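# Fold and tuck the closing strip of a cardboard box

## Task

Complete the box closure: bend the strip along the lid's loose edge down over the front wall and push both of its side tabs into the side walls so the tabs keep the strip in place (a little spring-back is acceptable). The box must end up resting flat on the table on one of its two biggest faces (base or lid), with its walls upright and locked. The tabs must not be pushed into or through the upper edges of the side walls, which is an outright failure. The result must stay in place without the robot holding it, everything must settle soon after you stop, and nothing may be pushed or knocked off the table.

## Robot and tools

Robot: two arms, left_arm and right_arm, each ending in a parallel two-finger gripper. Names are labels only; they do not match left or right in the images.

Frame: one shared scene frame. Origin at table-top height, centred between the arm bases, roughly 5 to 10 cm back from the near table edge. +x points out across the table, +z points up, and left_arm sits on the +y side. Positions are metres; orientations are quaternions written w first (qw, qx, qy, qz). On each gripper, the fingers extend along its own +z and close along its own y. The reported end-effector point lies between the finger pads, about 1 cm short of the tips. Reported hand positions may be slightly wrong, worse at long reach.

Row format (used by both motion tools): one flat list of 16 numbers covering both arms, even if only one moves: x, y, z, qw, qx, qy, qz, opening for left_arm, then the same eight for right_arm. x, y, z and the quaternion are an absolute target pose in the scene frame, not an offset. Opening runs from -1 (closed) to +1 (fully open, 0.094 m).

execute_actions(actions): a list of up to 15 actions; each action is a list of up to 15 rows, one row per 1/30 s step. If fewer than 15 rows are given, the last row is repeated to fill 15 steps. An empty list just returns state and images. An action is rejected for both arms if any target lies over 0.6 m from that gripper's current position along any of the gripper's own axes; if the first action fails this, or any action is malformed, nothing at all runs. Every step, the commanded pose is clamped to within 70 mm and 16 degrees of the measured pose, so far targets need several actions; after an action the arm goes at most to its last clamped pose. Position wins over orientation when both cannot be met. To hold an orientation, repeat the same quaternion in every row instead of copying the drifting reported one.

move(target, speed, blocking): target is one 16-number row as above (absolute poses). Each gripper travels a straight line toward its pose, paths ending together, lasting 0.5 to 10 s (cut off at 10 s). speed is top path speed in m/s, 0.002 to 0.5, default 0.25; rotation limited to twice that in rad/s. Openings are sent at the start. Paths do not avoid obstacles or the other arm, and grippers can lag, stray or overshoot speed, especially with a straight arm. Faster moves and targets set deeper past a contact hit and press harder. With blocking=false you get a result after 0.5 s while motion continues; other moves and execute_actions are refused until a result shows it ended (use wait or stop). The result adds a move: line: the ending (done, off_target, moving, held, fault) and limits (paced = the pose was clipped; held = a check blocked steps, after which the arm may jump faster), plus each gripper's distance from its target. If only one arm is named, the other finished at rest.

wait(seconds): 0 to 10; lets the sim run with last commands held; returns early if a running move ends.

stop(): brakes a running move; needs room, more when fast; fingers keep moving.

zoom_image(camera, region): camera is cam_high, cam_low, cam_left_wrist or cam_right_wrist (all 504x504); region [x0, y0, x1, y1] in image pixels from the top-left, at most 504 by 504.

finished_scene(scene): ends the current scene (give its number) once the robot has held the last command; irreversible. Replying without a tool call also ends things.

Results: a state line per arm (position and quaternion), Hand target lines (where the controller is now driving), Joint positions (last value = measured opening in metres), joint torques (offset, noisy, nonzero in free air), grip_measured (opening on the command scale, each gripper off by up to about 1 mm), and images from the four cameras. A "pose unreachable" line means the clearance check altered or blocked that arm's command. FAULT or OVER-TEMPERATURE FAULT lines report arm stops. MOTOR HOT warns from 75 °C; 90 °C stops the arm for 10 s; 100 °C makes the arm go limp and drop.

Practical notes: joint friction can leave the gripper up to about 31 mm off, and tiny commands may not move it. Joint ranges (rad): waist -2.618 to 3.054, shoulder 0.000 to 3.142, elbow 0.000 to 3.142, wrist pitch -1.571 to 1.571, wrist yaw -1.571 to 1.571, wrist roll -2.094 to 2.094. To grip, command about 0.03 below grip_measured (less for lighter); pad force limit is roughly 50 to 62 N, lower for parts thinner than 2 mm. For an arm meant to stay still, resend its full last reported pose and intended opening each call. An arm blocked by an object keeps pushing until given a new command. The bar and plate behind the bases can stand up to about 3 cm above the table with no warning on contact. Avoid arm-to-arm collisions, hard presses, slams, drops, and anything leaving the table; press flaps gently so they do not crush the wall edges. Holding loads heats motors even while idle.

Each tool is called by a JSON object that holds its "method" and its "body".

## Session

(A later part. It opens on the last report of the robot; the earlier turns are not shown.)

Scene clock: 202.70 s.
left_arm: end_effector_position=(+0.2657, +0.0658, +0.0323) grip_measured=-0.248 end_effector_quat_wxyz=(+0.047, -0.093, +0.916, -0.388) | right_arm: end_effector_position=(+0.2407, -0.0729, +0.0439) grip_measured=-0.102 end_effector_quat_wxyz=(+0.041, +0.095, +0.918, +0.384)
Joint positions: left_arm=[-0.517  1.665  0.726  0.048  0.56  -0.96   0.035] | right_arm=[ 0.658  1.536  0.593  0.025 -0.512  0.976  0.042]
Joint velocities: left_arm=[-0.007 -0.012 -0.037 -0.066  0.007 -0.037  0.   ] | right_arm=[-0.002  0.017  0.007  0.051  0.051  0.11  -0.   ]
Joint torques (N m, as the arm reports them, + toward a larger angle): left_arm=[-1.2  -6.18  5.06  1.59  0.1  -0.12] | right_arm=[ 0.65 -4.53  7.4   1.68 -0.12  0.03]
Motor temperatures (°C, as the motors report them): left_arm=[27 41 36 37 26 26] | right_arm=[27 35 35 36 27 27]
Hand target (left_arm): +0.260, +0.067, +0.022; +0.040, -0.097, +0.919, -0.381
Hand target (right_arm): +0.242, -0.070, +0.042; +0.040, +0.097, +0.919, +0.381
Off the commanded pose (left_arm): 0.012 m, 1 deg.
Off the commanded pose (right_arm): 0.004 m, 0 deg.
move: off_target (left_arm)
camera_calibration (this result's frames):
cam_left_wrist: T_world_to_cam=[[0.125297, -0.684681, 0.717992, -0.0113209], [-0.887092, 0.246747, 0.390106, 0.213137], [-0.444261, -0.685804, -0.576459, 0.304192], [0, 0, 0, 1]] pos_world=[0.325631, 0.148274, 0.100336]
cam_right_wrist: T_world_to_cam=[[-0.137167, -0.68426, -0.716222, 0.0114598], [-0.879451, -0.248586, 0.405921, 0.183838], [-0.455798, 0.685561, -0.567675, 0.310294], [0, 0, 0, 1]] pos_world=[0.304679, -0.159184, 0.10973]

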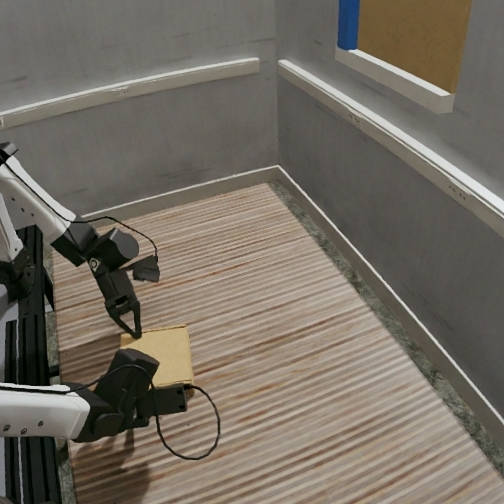

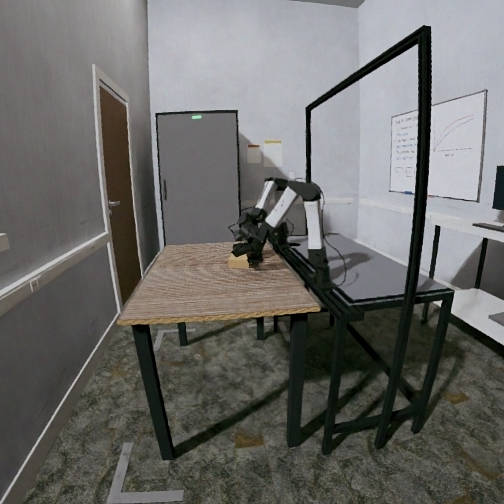

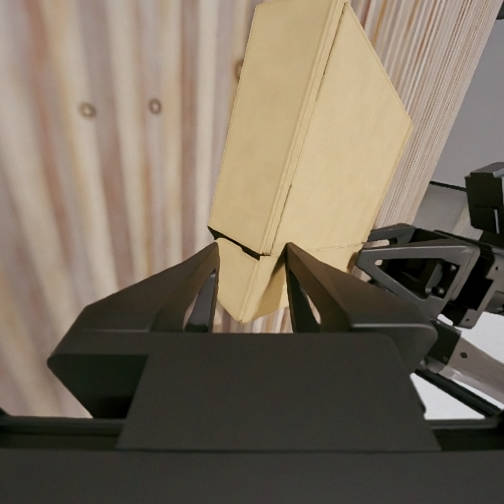

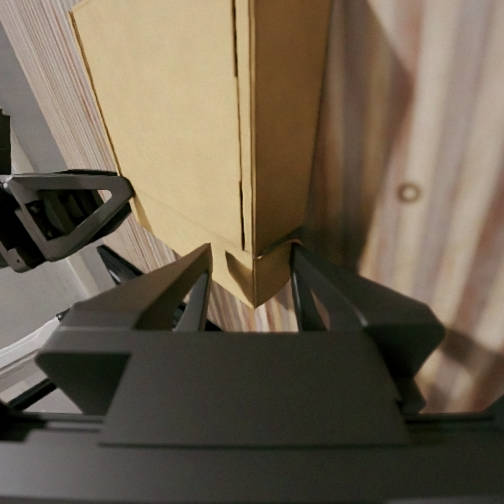

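{"method": "move", "body": {"target": [0.260,0.067,0.036,0.040,-0.0966,0.919,-0.381,-0.25,0.245,-0.064,0.042,0.040,0.0966,0.919,0.381,-0.1], "speed": 0.008}}

{"method": "zoom_image", "body": {"camera": "cam_left_wrist", "region": [140,150,380,320]}}

{"method": "zoom_image", "body": {"camera": "cam_right_wrist", "region": [120,150,360,320]}}

Scene clock: 208.73 s.
left_arm: end_effector_position=(+0.2649, +0.0663, +0.0316) grip_measured=-0.248 end_effector_quat_wxyz=(+0.046, -0.094, +0.916, -0.386) | right_arm: end_effector_position=(+0.2385, -0.0714, +0.0388) grip_measured=-0.102 end_effector_quat_wxyz=(+0.035, +0.099, +0.920, +0.379)
Joint positions: left_arm=[-0.517  1.665  0.726  0.043  0.56  -0.96   0.035] | right_arm=[ 0.668  1.553  0.593  0.03  -0.505  0.987  0.042]
Joint velocities: left_arm=[-0.012  0.007  0.002 -0.022 -0.007  0.022  0.   ] | right_arm=[ 0.012  0.002  0.012  0.022  0.007 -0.081  0.001]
Joint torques (N m, as the arm reports them, + toward a larger angle): left_arm=[-1.03 -9.28  6.61  1.02  0.12 -0.12] | right_arm=[ 0.89 -4.34  8.78  1.66 -0.14  0.07]
Motor temperatures (°C, as the motors report them): left_arm=[27 41 36 37 26 26] | right_arm=[27 34 36 36 27 27]
Hand target (left_arm): +0.260, +0.067, +0.036; +0.040, -0.097, +0.919, -0.381
Hand target (right_arm): +0.245, -0.064, +0.042; +0.040, +0.097, +0.919, +0.381
Off the commanded pose (left_arm): 0.007 m, 1 deg.
Off the commanded pose (right_arm): 0.010 m, 1 deg.
move: done
camera_calibration (this result's frames):
cam_left_wrist: T_world_to_cam=[[0.128414, -0.686543, 0.71566, -0.0110644], [-0.885479, 0.245586, 0.39448, 0.212133], [-0.446583, -0.684359, -0.576382, 0.304339], [0, 0, 0, 1]] pos_world=[0.325173, 0.148584, 0.0996516]
cam_right_wrist: T_world_to_cam=[[-0.147828, -0.690743, -0.707828, 0.0102822], [-0.874065, -0.243634, 0.4203, 0.182809], [-0.46277, 0.68082, -0.567739, 0.306717], [0, 0, 0, 1]] pos_world=[0.303246, -0.157178, 0.104578]

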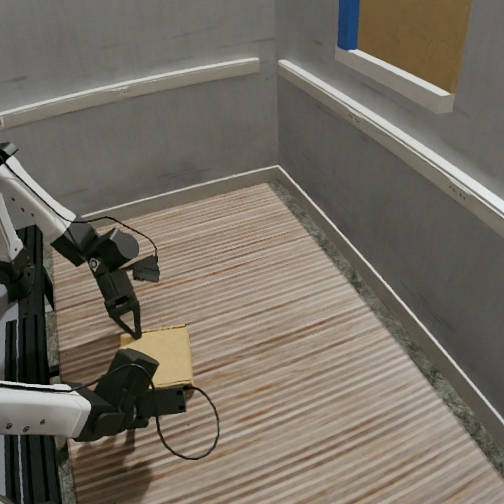

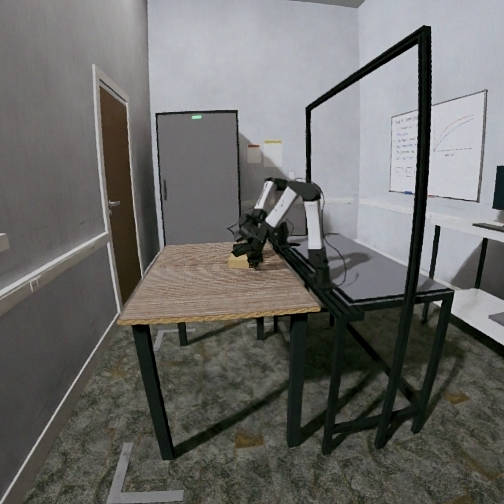

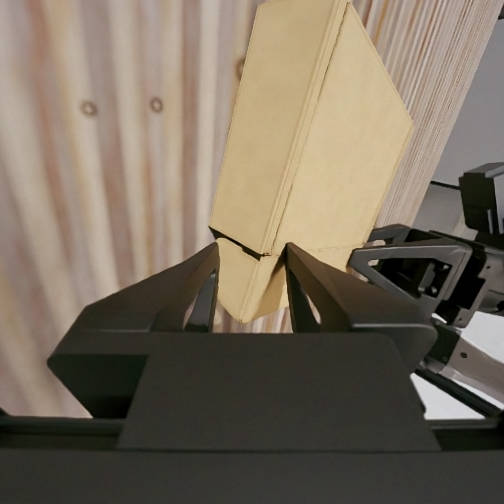

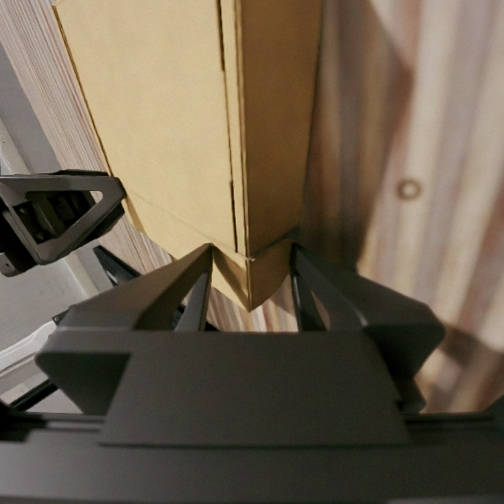

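Region (140, 150, 380, 320) of cam_left_wrist's 504x504 image, scaled by 2.100, with more detail than that image has; it fills the top 357 rows of this view, and the rest is white.

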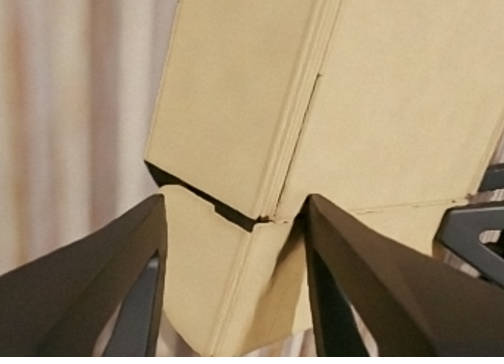

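Region (120, 150, 360, 320) of cam_right_wrist's 504x504 image, scaled by 2.100, with more detail than that image has; it fills the top 357 rows of this view, and the rest is white.

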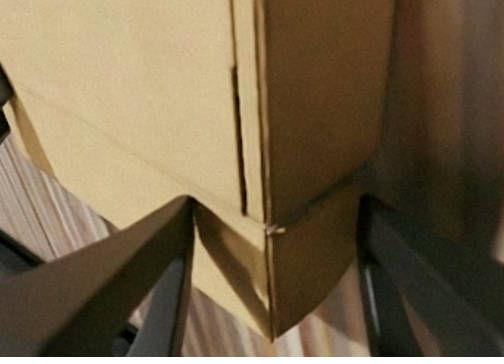

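{"method": "move", "body": {"target": [0.257,0.060,0.039,0.040,-0.0966,0.919,-0.381,-0.25,0.243,-0.061,0.046,0.040,0.0966,0.919,0.381,-0.1], "speed": 0.008}}

{"method": "zoom_image", "body": {"camera": "cam_left_wrist", "region": [140,150,380,320]}}

{"method": "zoom_image", "body": {"camera": "cam_right_wrist", "region": [120,150,360,320]}}

Scene clock: 214.53 s.
left_arm: end_effector_position=(+0.2601, +0.0621, +0.0318) grip_measured=-0.248 end_effector_quat_wxyz=(+0.044, -0.097, +0.919, -0.380) | right_arm: end_effector_position=(+0.2379, -0.0676, +0.0404) grip_measured=-0.102 end_effector_quat_wxyz=(+0.036, +0.099, +0.920, +0.377)
Joint positions: left_arm=[-0.543  1.656  0.726  0.034  0.536 -0.983  0.035] | right_arm=[ 0.683  1.553  0.603  0.025 -0.493  1.     0.042]
Joint velocities: left_arm=[ 0.002 -0.012 -0.022 -0.066  0.022  0.022  0.   ] | right_arm=[-0.027 -0.002 -0.002 -0.007 -0.007  0.081 -0.   ]
Joint torques (N m, as the arm reports them, + toward a larger angle): left_arm=[-1.12 -8.89  7.22  1.09  0.16 -0.13] | right_arm=[ 0.59 -5.45  8.45  1.57 -0.22  0.07]
Motor temperatures (°C, as the motors report them): left_arm=[27 42 36 36 26 26] | right_arm=[27 34 37 36 27 27]
Hand target (left_arm): +0.257, +0.060, +0.039; +0.040, -0.097, +0.919, -0.381
Hand target (right_arm): +0.243, -0.061, +0.046; +0.040, +0.097, +0.919, +0.381
Off the commanded pose (left_arm): 0.008 m, 0 deg.
Off the commanded pose (right_arm): 0.010 m, 1 deg.
move: done
camera_calibration (this result's frames):
cam_left_wrist: T_world_to_cam=[[0.136487, -0.694367, 0.706559, -0.0148187], [-0.884196, 0.236246, 0.402971, 0.20876], [-0.446732, -0.679737, -0.581712, 0.299343], [0, 0, 0, 1]] pos_world=[0.320334, 0.143866, 0.100477]
cam_right_wrist: T_world_to_cam=[[-0.14807, -0.692999, -0.705569, 0.0138078], [-0.874397, -0.241592, 0.420788, 0.182756], [-0.462065, 0.679254, -0.570184, 0.304558], [0, 0, 0, 1]] pos_world=[0.302572, -0.153151, 0.106495]

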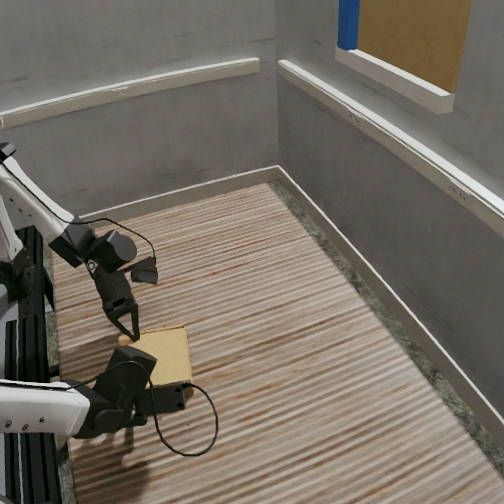

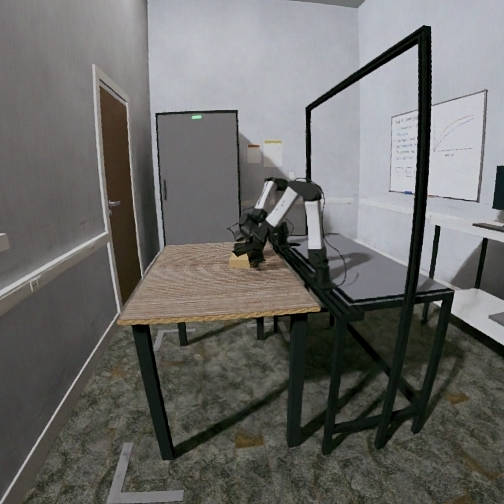

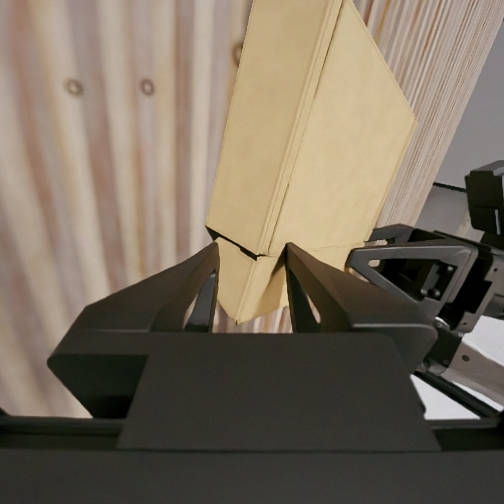

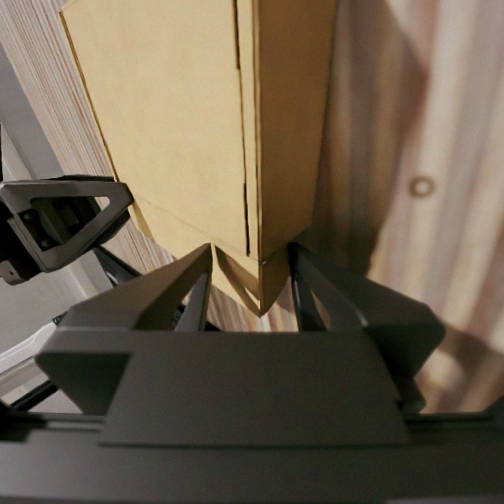

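Region (140, 150, 380, 320) of cam_left_wrist's 504x504 image, scaled by 2.100, with more detail than that image has; it fills the top 357 rows of this view, and the rest is white.

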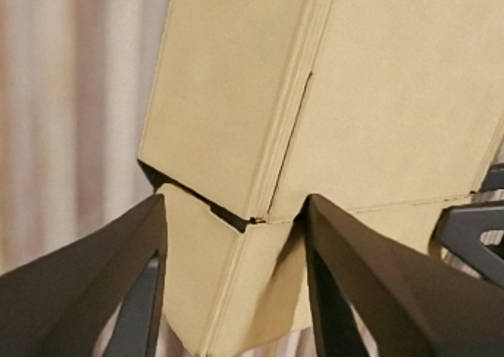

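Region (120, 150, 360, 320) of cam_right_wrist's 504x504 image, scaled by 2.100, with more detail than that image has; it fills the top 357 rows of this view, and the rest is white.

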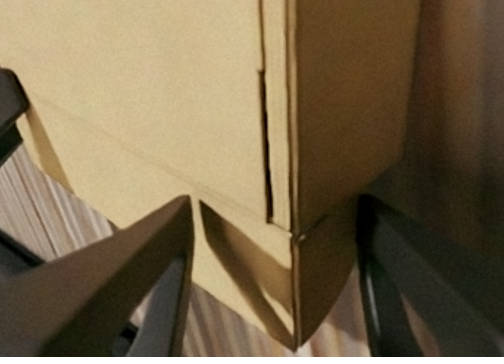

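{"method": "move", "body": {"target": [0.257,0.058,0.047,0.040,-0.0966,0.919,-0.381,-0.25,0.243,-0.061,0.046,0.040,0.0966,0.919,0.381,-0.1], "speed": 0.008}}

{"method": "zoom_image", "body": {"camera": "cam_left_wrist", "region": [140,150,380,320]}}

{"method": "zoom_image", "body": {"camera": "cam_right_wrist", "region": [120,150,360,320]}}

Scene clock: 220.43 s.
left_arm: end_effector_position=(+0.2547, +0.0629, +0.0330) grip_measured=-0.248 end_effector_quat_wxyz=(+0.032, -0.101, +0.922, -0.372) | right_arm: end_effector_position=(+0.2380, -0.0676, +0.0404) grip_measured=-0.102 end_effector_quat_wxyz=(+0.036, +0.099, +0.920, +0.377)
Joint positions: left_arm=[-0.549  1.643  0.737 -0.018  0.536 -0.987  0.035] | right_arm=[ 0.683  1.553  0.603  0.025 -0.493  1.     0.042]
Joint velocities: left_arm=[-0.012  0.002 -0.017 -0.037 -0.007 -0.037  0.   ] | right_arm=[-0.002 -0.007  0.002  0.022  0.066 -0.066 -0.   ]
Joint torques (N m, as the arm reports them, + toward a larger angle): left_arm=[-1.04 -9.36  7.76  1.23  0.14 -0.11] | right_arm=[ 0.62 -5.12  8.64  1.56 -0.15  0.05]
Motor temperatures (°C, as the motors report them): left_arm=[27 42 36 36 26 26] | right_arm=[27 34 37 36 27 27]
Hand target (left_arm): +0.257, +0.058, +0.047; +0.040, -0.097, +0.919, -0.381
Hand target (right_arm): +0.243, -0.061, +0.046; +0.040, +0.097, +0.919, +0.381
Off the commanded pose (left_arm): 0.015 m, 1 deg.
Off the commanded pose (right_arm): 0.010 m, 1 deg.
move: off_target (left_arm)
camera_calibration (this result's frames):
cam_left_wrist: T_world_to_cam=[[0.153389, -0.705346, 0.692069, -0.0174475], [-0.872473, 0.232163, 0.42999, 0.199693], [-0.463964, -0.669767, -0.579784, 0.301845], [0, 0, 0, 1]] pos_world=[0.316948, 0.143498, 0.101214]
cam_right_wrist: T_world_to_cam=[[-0.148471, -0.693065, -0.70542, 0.0138569], [-0.874483, -0.241076, 0.420907, 0.182851], [-0.461775, 0.67937, -0.57028, 0.304533], [0, 0, 0, 1]] pos_world=[0.302583, -0.153206, 0.106481]

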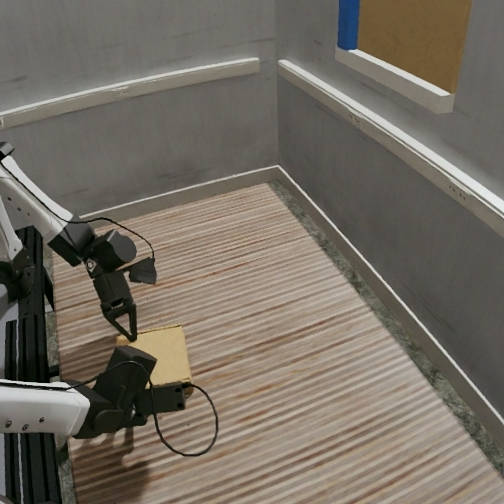

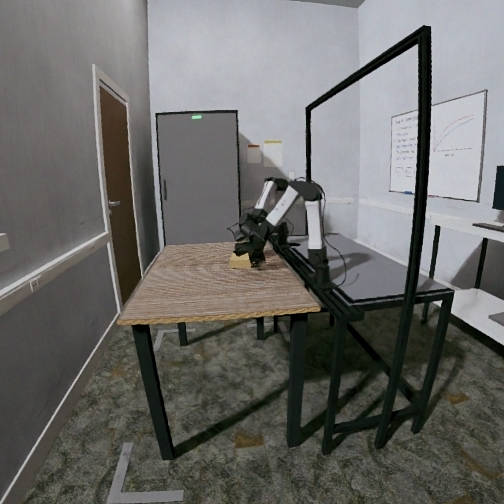

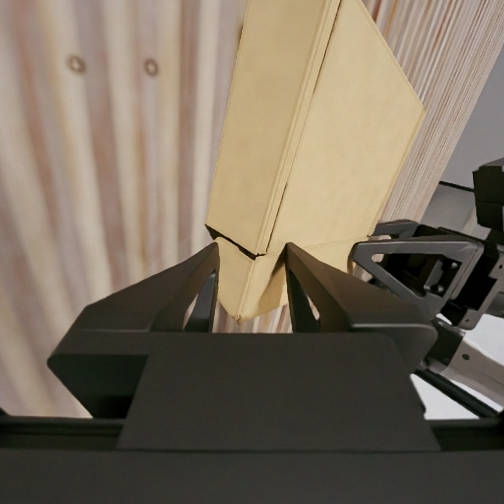

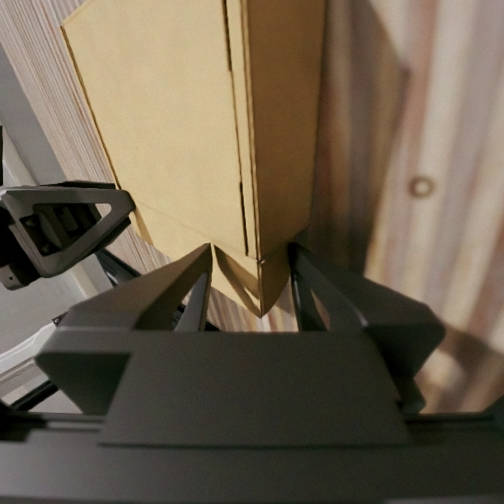

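Region (140, 150, 380, 320) of cam_left_wrist's 504x504 image, scaled by 2.100, with more detail than that image has; it fills the top 357 rows of this view, and the rest is white.

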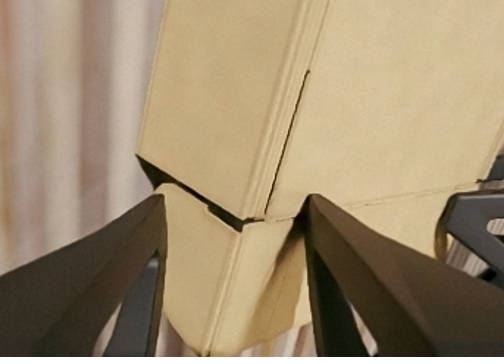

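Region (120, 150, 360, 320) of cam_right_wrist's 504x504 image, scaled by 2.100, with more detail than that image has; it fills the top 357 rows of this view, and the rest is white.

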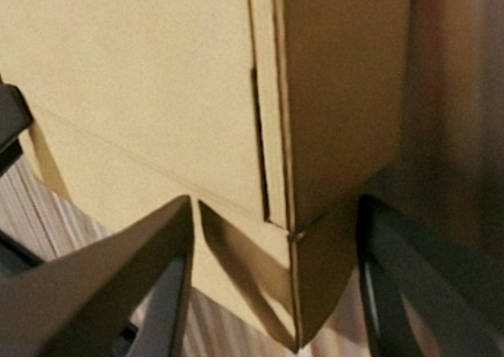

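Now rising is primed; up 4 mm and in 3 mm.

{"method": "move", "body": {"target": [0.257,0.055,0.051,0.040,-0.0966,0.919,-0.381,-0.25,0.243,-0.061,0.046,0.040,0.0966,0.919,0.381,-0.1], "speed": 0.008}}

{"method": "zoom_image", "body": {"camera": "cam_left_wrist", "region": [140,150,380,320]}}

{"method": "zoom_image", "body": {"camera": "cam_right_wrist", "region": [120,150,360,320]}}

Scene clock: 226.73 s.
left_arm: end_effector_position=(+0.2541, +0.0601, +0.0352) grip_measured=-0.248 end_effector_quat_wxyz=(+0.029, -0.101, +0.923, -0.371) | right_arm: end_effector_position=(+0.2380, -0.0676, +0.0404) grip_measured=-0.102 end_effector_quat_wxyz=(+0.036, +0.099, +0.920, +0.377)
Joint positions: left_arm=[-0.556  1.643  0.751 -0.035  0.535 -0.993  0.035] | right_arm=[ 0.683  1.553  0.603  0.025 -0.493  1.     0.042]
Joint velocities: left_arm=[ 0.007  0.007 -0.007 -0.081 -0.007 -0.051  0.   ] | right_arm=[ 0.007  0.007 -0.017 -0.051 -0.022 -0.051 -0.001]
Joint torques (N m, as the arm reports them, + toward a larger angle): left_arm=[-1.04 -9.8   7.77  1.24  0.11 -0.12] | right_arm=[ 0.53 -5.21  8.56  1.61 -0.11  0.06]
Motor temperatures (°C, as the motors report them): left_arm=[27 43 37 36 26 26] | right_arm=[27 34 38 36 27 27]
Hand target (left_arm): +0.257, +0.055, +0.051; +0.040, -0.096, +0.919, -0.381
Hand target (right_arm): +0.243, -0.061, +0.046; +0.040, +0.097, +0.919, +0.381
Off the commanded pose (left_arm): 0.017 m, 2 deg.
Off the commanded pose (right_arm): 0.010 m, 1 deg.
move: off_target (left_arm)
camera_calibration (this result's frames):
cam_left_wrist: T_world_to_cam=[[0.156727, -0.706519, 0.690122, -0.0216187], [-0.869006, 0.233399, 0.436296, 0.197744], [-0.469325, -0.668099, -0.577389, 0.302173], [0, 0, 0, 1]] pos_world=[0.317046, 0.140455, 0.103116]
cam_right_wrist: T_world_to_cam=[[-0.148471, -0.693065, -0.70542, 0.0138569], [-0.874483, -0.241076, 0.420907, 0.182851], [-0.461775, 0.67937, -0.57028, 0.304533], [0, 0, 0, 1]] pos_world=[0.302583, -0.153206, 0.106481]

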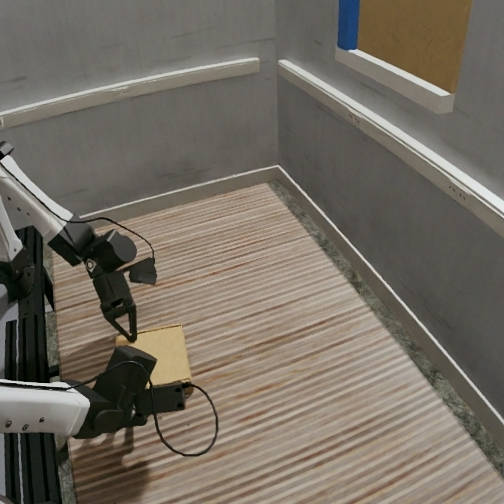

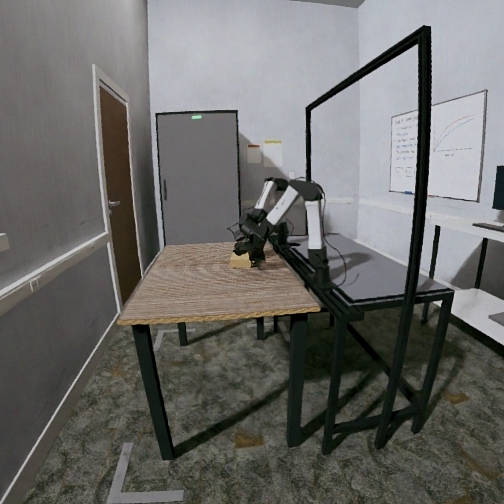

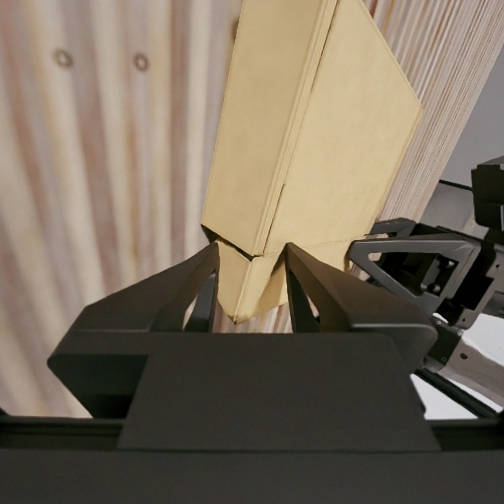

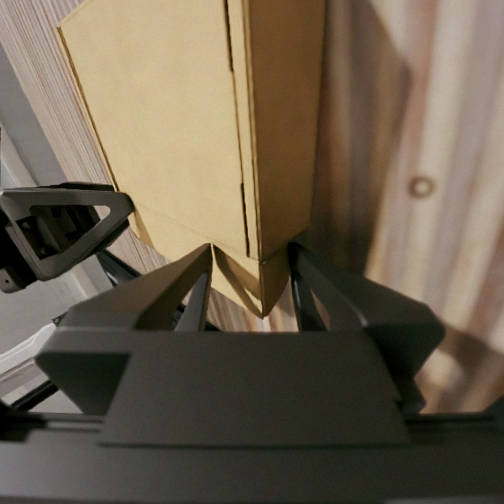

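Region (140, 150, 380, 320) of cam_left_wrist's 504x504 image, scaled by 2.100, with more detail than that image has; it fills the top 357 rows of this view, and the rest is white.

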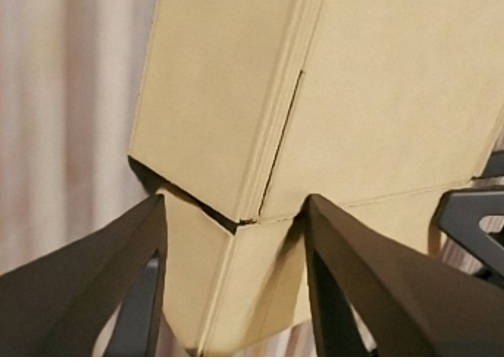

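Region (120, 150, 360, 320) of cam_right_wrist's 504x504 image, scaled by 2.100, with more detail than that image has; it fills the top 357 rows of this view, and the rest is white.

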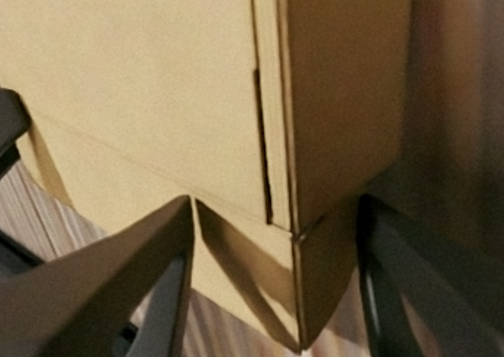

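{"method": "move", "body": {"target": [0.257,0.055,0.051,0.040,-0.0966,0.919,-0.381,-0.25,0.243,-0.061,0.038,0.040,0.0966,0.919,0.381,-0.1], "speed": 0.006}}

{"method": "zoom_image", "body": {"camera": "cam_left_wrist", "region": [140,150,380,320]}}

{"method": "zoom_image", "body": {"camera": "cam_right_wrist", "region": [120,150,360,320]}}

Scene clock: 233.57 s.
left_arm: end_effector_position=(+0.2542, +0.0603, +0.0350) grip_measured=-0.248 end_effector_quat_wxyz=(+0.029, -0.102, +0.923, -0.370) | right_arm: end_effector_position=(+0.2413, -0.0652, +0.0393) grip_measured=-0.102 end_effector_quat_wxyz=(+0.041, +0.097, +0.918, +0.382)
Joint positions: left_arm=[-0.556  1.643  0.751 -0.036  0.534 -0.994  0.035] | right_arm=[ 0.683  1.569  0.603  0.056 -0.493  1.     0.042]
Joint velocities: left_arm=[-0.027  0.002 -0.017 -0.007 -0.051 -0.11  -0.   ] | right_arm=[-0.027 -0.002 -0.002  0.066 -0.022 -0.007 -0.001]
Joint torques (N m, as the arm reports them, + toward a larger angle): left_arm=[-1.07 -9.84  7.75  1.25  0.11 -0.12] | right_arm=[ 0.52 -4.66  7.53  1.64 -0.15  0.04]
Motor temperatures (°C, as the motors report them): left_arm=[27 43 37 36 26 26] | right_arm=[27 33 38 36 27 27]
Hand target (left_arm): +0.257, +0.055, +0.051; +0.040, -0.096, +0.919, -0.381
Hand target (right_arm): +0.243, -0.061, +0.038; +0.040, +0.097, +0.919, +0.381
Off the commanded pose (left_arm): 0.017 m, 2 deg.
Off the commanded pose (right_arm): 0.005 m, 0 deg.
move: off_target (left_arm)
camera_calibration (this result's frames):
cam_left_wrist: T_world_to_cam=[[0.15766, -0.707306, 0.689102, -0.0214867], [-0.869205, 0.231775, 0.436764, 0.197977], [-0.468642, -0.667832, -0.578252, 0.302087], [0, 0, 0, 1]] pos_world=[0.317041, 0.140659, 0.10302]
cam_right_wrist: T_world_to_cam=[[-0.140163, -0.687046, -0.712967, 0.0139428], [-0.879371, -0.244551, 0.408537, 0.188278], [-0.45504, 0.684224, -0.569891, 0.302482], [0, 0, 0, 1]] pos_world=[0.305162, -0.151343, 0.105404]

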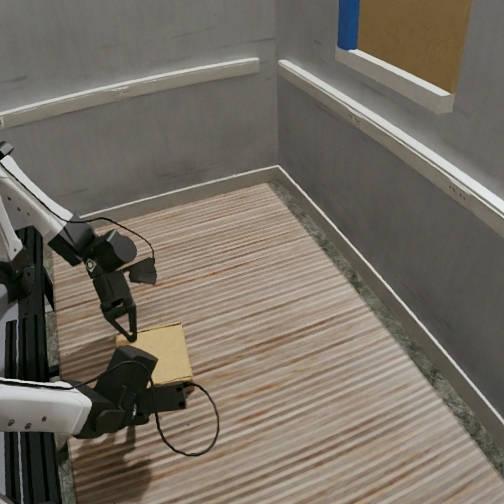

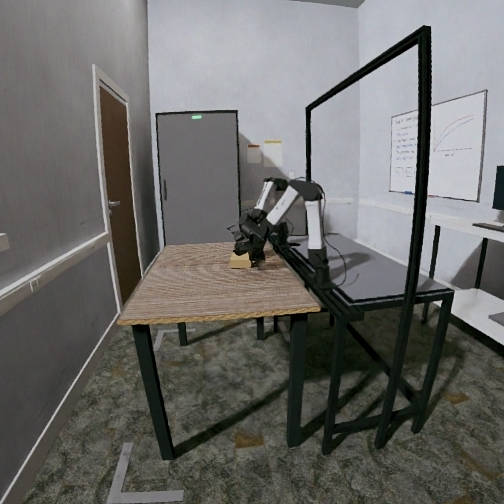

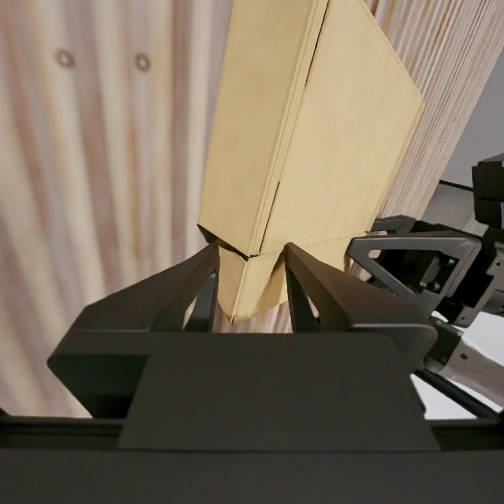

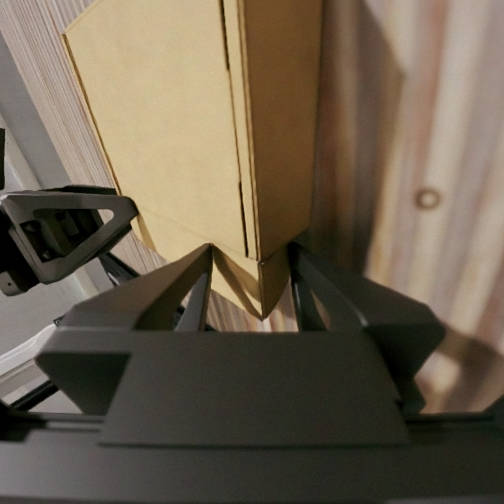

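Region (140, 150, 380, 320) of cam_left_wrist's 504x504 image, scaled by 2.100, with more detail than that image has; it fills the top 357 rows of this view, and the rest is white.

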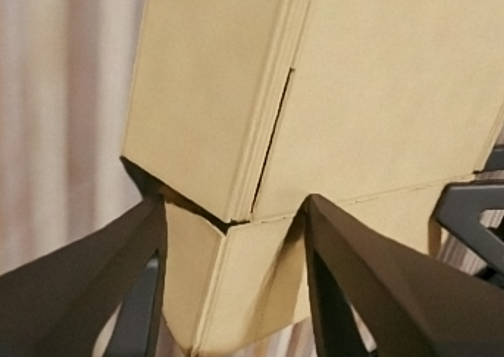

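Region (120, 150, 360, 320) of cam_right_wrist's 504x504 image, scaled by 2.100, with more detail than that image has; it fills the top 357 rows of this view, and the rest is white.

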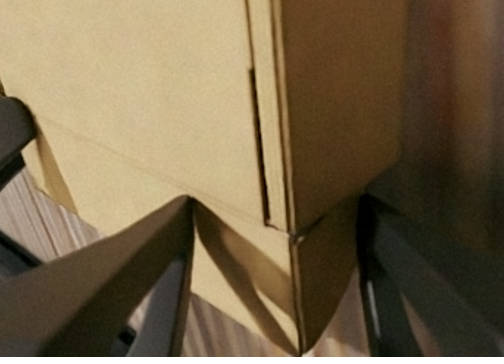

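{"method": "move", "body": {"target": [0.257,0.055,0.051,0.040,-0.0966,0.919,-0.381,-0.25,0.233,-0.064,0.040,0.1057,-0.0648,0.922,0.368,-0.1], "speed": 0.04}}

{"method": "zoom_image", "body": {"camera": "cam_left_wrist", "region": [140,150,380,320]}}

{"method": "zoom_image", "body": {"camera": "cam_right_wrist", "region": [120,150,360,320]}}

Scene clock: 248.43 s.
left_arm: end_effector_position=(+0.2537, +0.0607, +0.0345) grip_measured=-0.248 end_effector_quat_wxyz=(+0.027, -0.102, +0.923, -0.369) | right_arm: end_effector_position=(+0.2394, -0.0625, +0.0412) grip_measured=-0.102 end_effector_quat_wxyz=(+0.104, -0.055, +0.922, +0.370)
Joint positions: left_arm=[-0.556  1.643  0.751 -0.04   0.534 -0.994  0.035] | right_arm=[ 0.698  1.561  0.603  0.056 -0.482  0.683  0.042]
Joint velocities: left_arm=[-0.012 -0.002  0.002  0.022 -0.037 -0.037  0.001] | right_arm=[-0.017  0.002 -0.007 -0.007 -0.022 -0.007 -0.   ]
Joint torques (N m, as the arm reports them, + toward a larger angle): left_arm=[-1.04 -9.85  7.76  1.26  0.12 -0.12] | right_arm=[ 0.64 -7.01  5.45  1.66 -0.21 -0.07]
Motor temperatures (°C, as the motors report them): left_arm=[27 44 38 37 26 26] | right_arm=[27 33 38 37 27 27]
Hand target (left_arm): +0.257, +0.055, +0.051; +0.040, -0.096, +0.919, -0.381
Hand target (right_arm): +0.233, -0.064, +0.040; +0.105, -0.065, +0.922, +0.368
Off the commanded pose (left_arm): 0.018 m, 2 deg.
Off the commanded pose (right_arm): 0.007 m, 1 deg.
move: off_target (left_arm)
camera_calibration (this result's frames):
cam_left_wrist: T_world_to_cam=[[0.160281, -0.708686, 0.687077, -0.0212925], [-0.867798, 0.230522, 0.440212, 0.197197], [-0.470358, -0.666801, -0.578048, 0.302179], [0, 0, 0, 1]] pos_world=[0.316672, 0.140945, 0.102495]
cam_right_wrist: T_world_to_cam=[[0.184595, -0.716321, -0.672911, -0.0643653], [-0.873479, -0.433421, 0.221766, 0.180949], [-0.450509, 0.546836, -0.705699, 0.296726], [0, 0, 0, 1]] pos_world=[0.303614, -0.12994, 0.125959]

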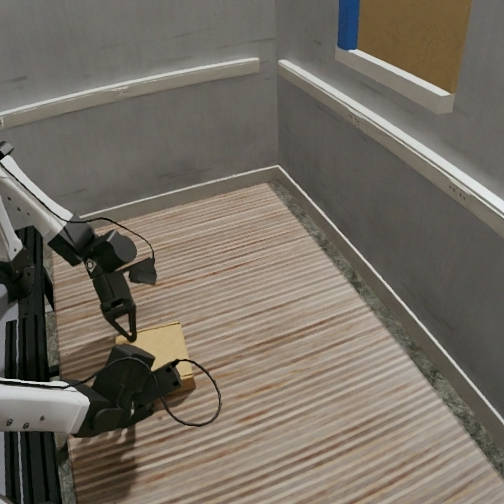

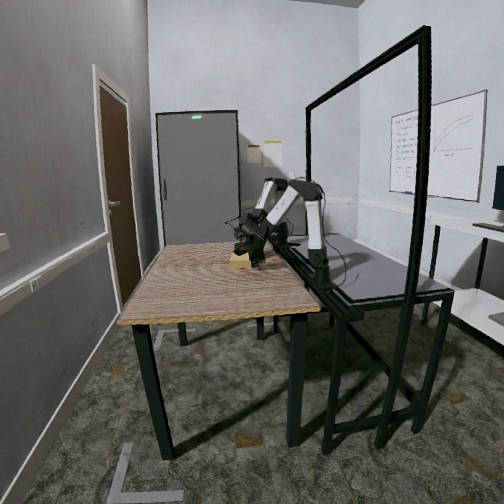

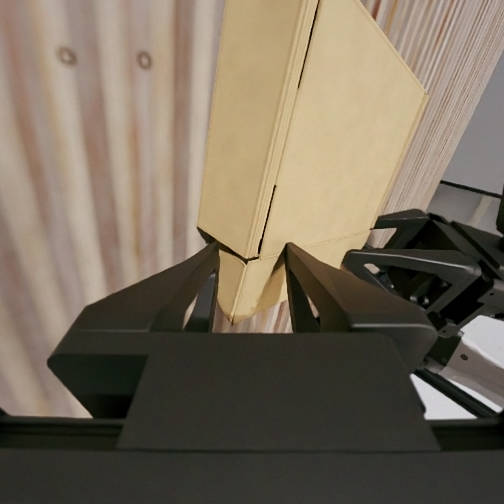

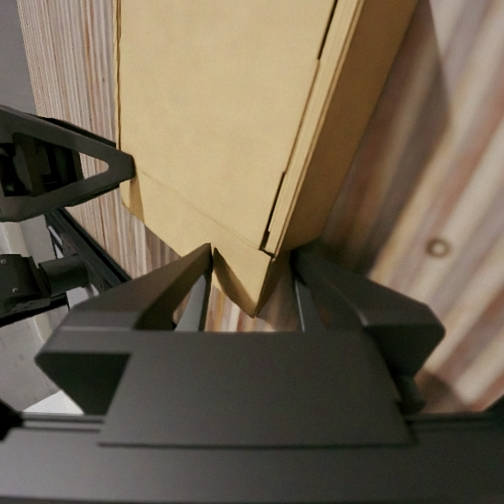

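Region (140, 150, 380, 320) of cam_left_wrist's 504x504 image, scaled by 2.100, with more detail than that image has; it fills the top 357 rows of this view, and the rest is white.

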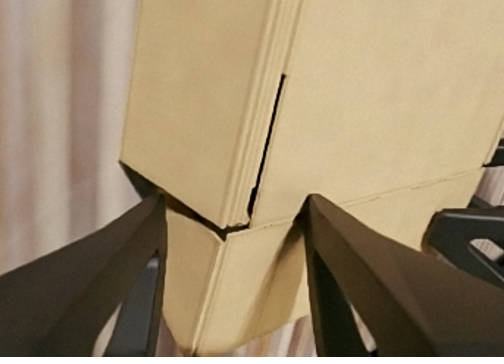

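Region (120, 150, 360, 320) of cam_right_wrist's 504x504 image, scaled by 2.100, with more detail than that image has; it fills the top 357 rows of this view, and the rest is white.

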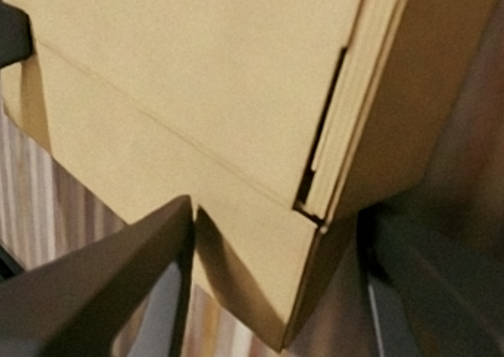

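{"method": "move", "body": {"target": [0.257,0.055,0.051,0.040,-0.0966,0.919,-0.381,-0.25,0.232,-0.067,0.030,0.1057,-0.0648,0.922,0.368,-0.1], "speed": 0.006}}

{"method": "zoom_image", "body": {"camera": "cam_left_wrist", "region": [140,150,380,320]}}

{"method": "zoom_image", "body": {"camera": "cam_right_wrist", "region": [120,150,360,320]}}

Scene clock: 257.77 s.
left_arm: end_effector_position=(+0.2537, +0.0607, +0.0345) grip_measured=-0.248 end_effector_quat_wxyz=(+0.027, -0.102, +0.923, -0.369) | right_arm: end_effector_position=(+0.2406, -0.0616, +0.0414) grip_measured=-0.102 end_effector_quat_wxyz=(+0.115, -0.062, +0.918, +0.375)
Joint positions: left_arm=[-0.556  1.643  0.751 -0.04   0.534 -0.994  0.035] | right_arm=[ 0.698  1.561  0.587  0.095 -0.482  0.673  0.042]
Joint velocities: left_arm=[ 0.002 -0.007 -0.017  0.022  0.066  0.037  0.   ] | right_arm=[-0.022  0.007 -0.007 -0.007 -0.095 -0.051  0.   ]
Joint torques (N m, as the arm reports them, + toward a larger angle): left_arm=[-1.08 -9.84  7.73  1.27  0.12 -0.12] | right_arm=[ 0.07 -4.91  4.42  1.8  -0.13 -0.11]
Motor temperatures (°C, as the motors report them): left_arm=[27 45 38 37 26 26] | right_arm=[27 34 38 37 27 27]
Hand target (left_arm): +0.257, +0.055, +0.051; +0.040, -0.096, +0.919, -0.381
Hand target (right_arm): +0.232, -0.067, +0.030; +0.106, -0.065, +0.922, +0.368
Off the commanded pose (left_arm): 0.018 m, 2 deg.
Off the commanded pose (right_arm): 0.015 m, 1 deg.
move: off_target (left_arm, right_arm)
camera_calibration (this result's frames):
cam_left_wrist: T_world_to_cam=[[0.160281, -0.708686, 0.687077, -0.0212925], [-0.867798, 0.230522, 0.440212, 0.197197], [-0.470358, -0.666801, -0.578048, 0.302179], [0, 0, 0, 1]] pos_world=[0.316672, 0.140945, 0.102495]
cam_right_wrist: T_world_to_cam=[[0.206907, -0.70673, -0.676552, -0.0684189], [-0.876001, -0.441763, 0.193565, 0.1836], [-0.435673, 0.552611, -0.7105, 0.29401], [0, 0, 0, 1]] pos_world=[0.303082, -0.129719, 0.127067]

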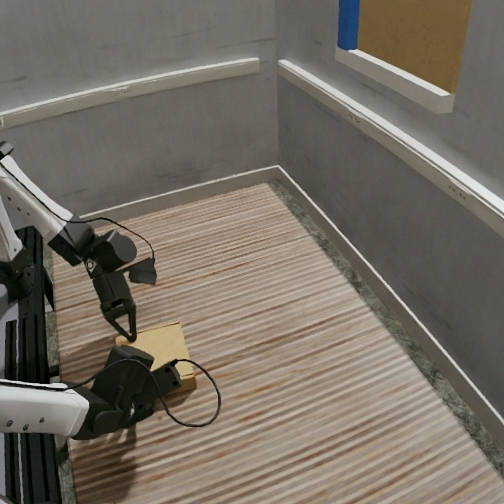

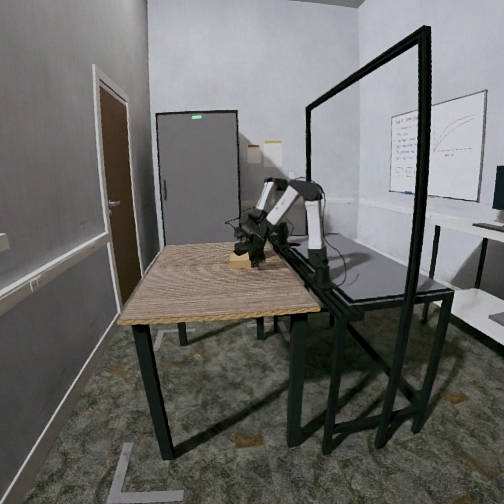

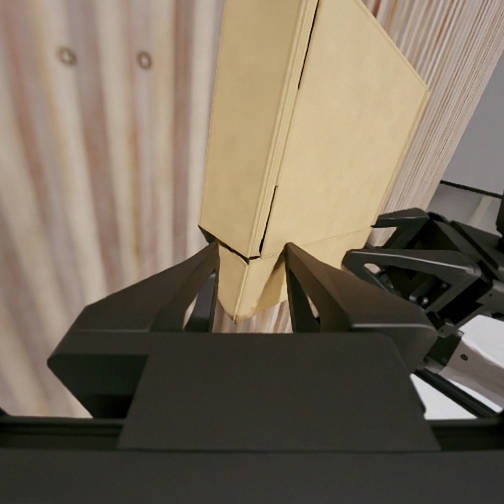

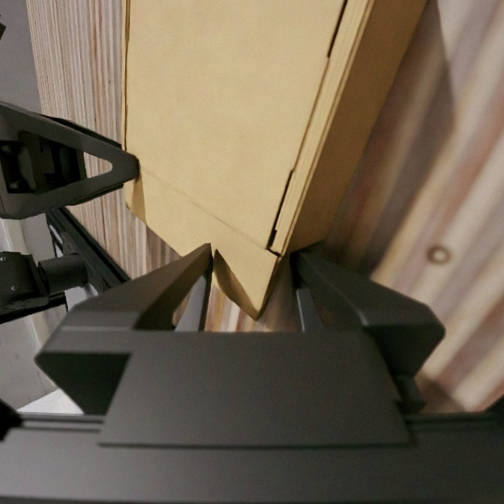

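Region (140, 150, 380, 320) of cam_left_wrist's 504x504 image, scaled by 2.100, with more detail than that image has; it fills the top 357 rows of this view, and the rest is white.

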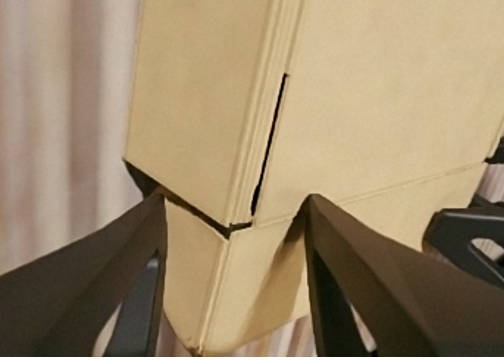

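Region (120, 150, 360, 320) of cam_right_wrist's 504x504 image, scaled by 2.100, with more detail than that image has; it fills the top 357 rows of this view, and the rest is white.

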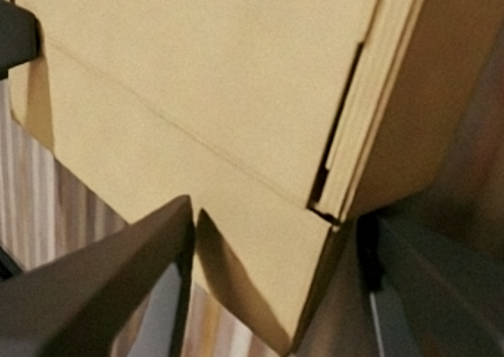

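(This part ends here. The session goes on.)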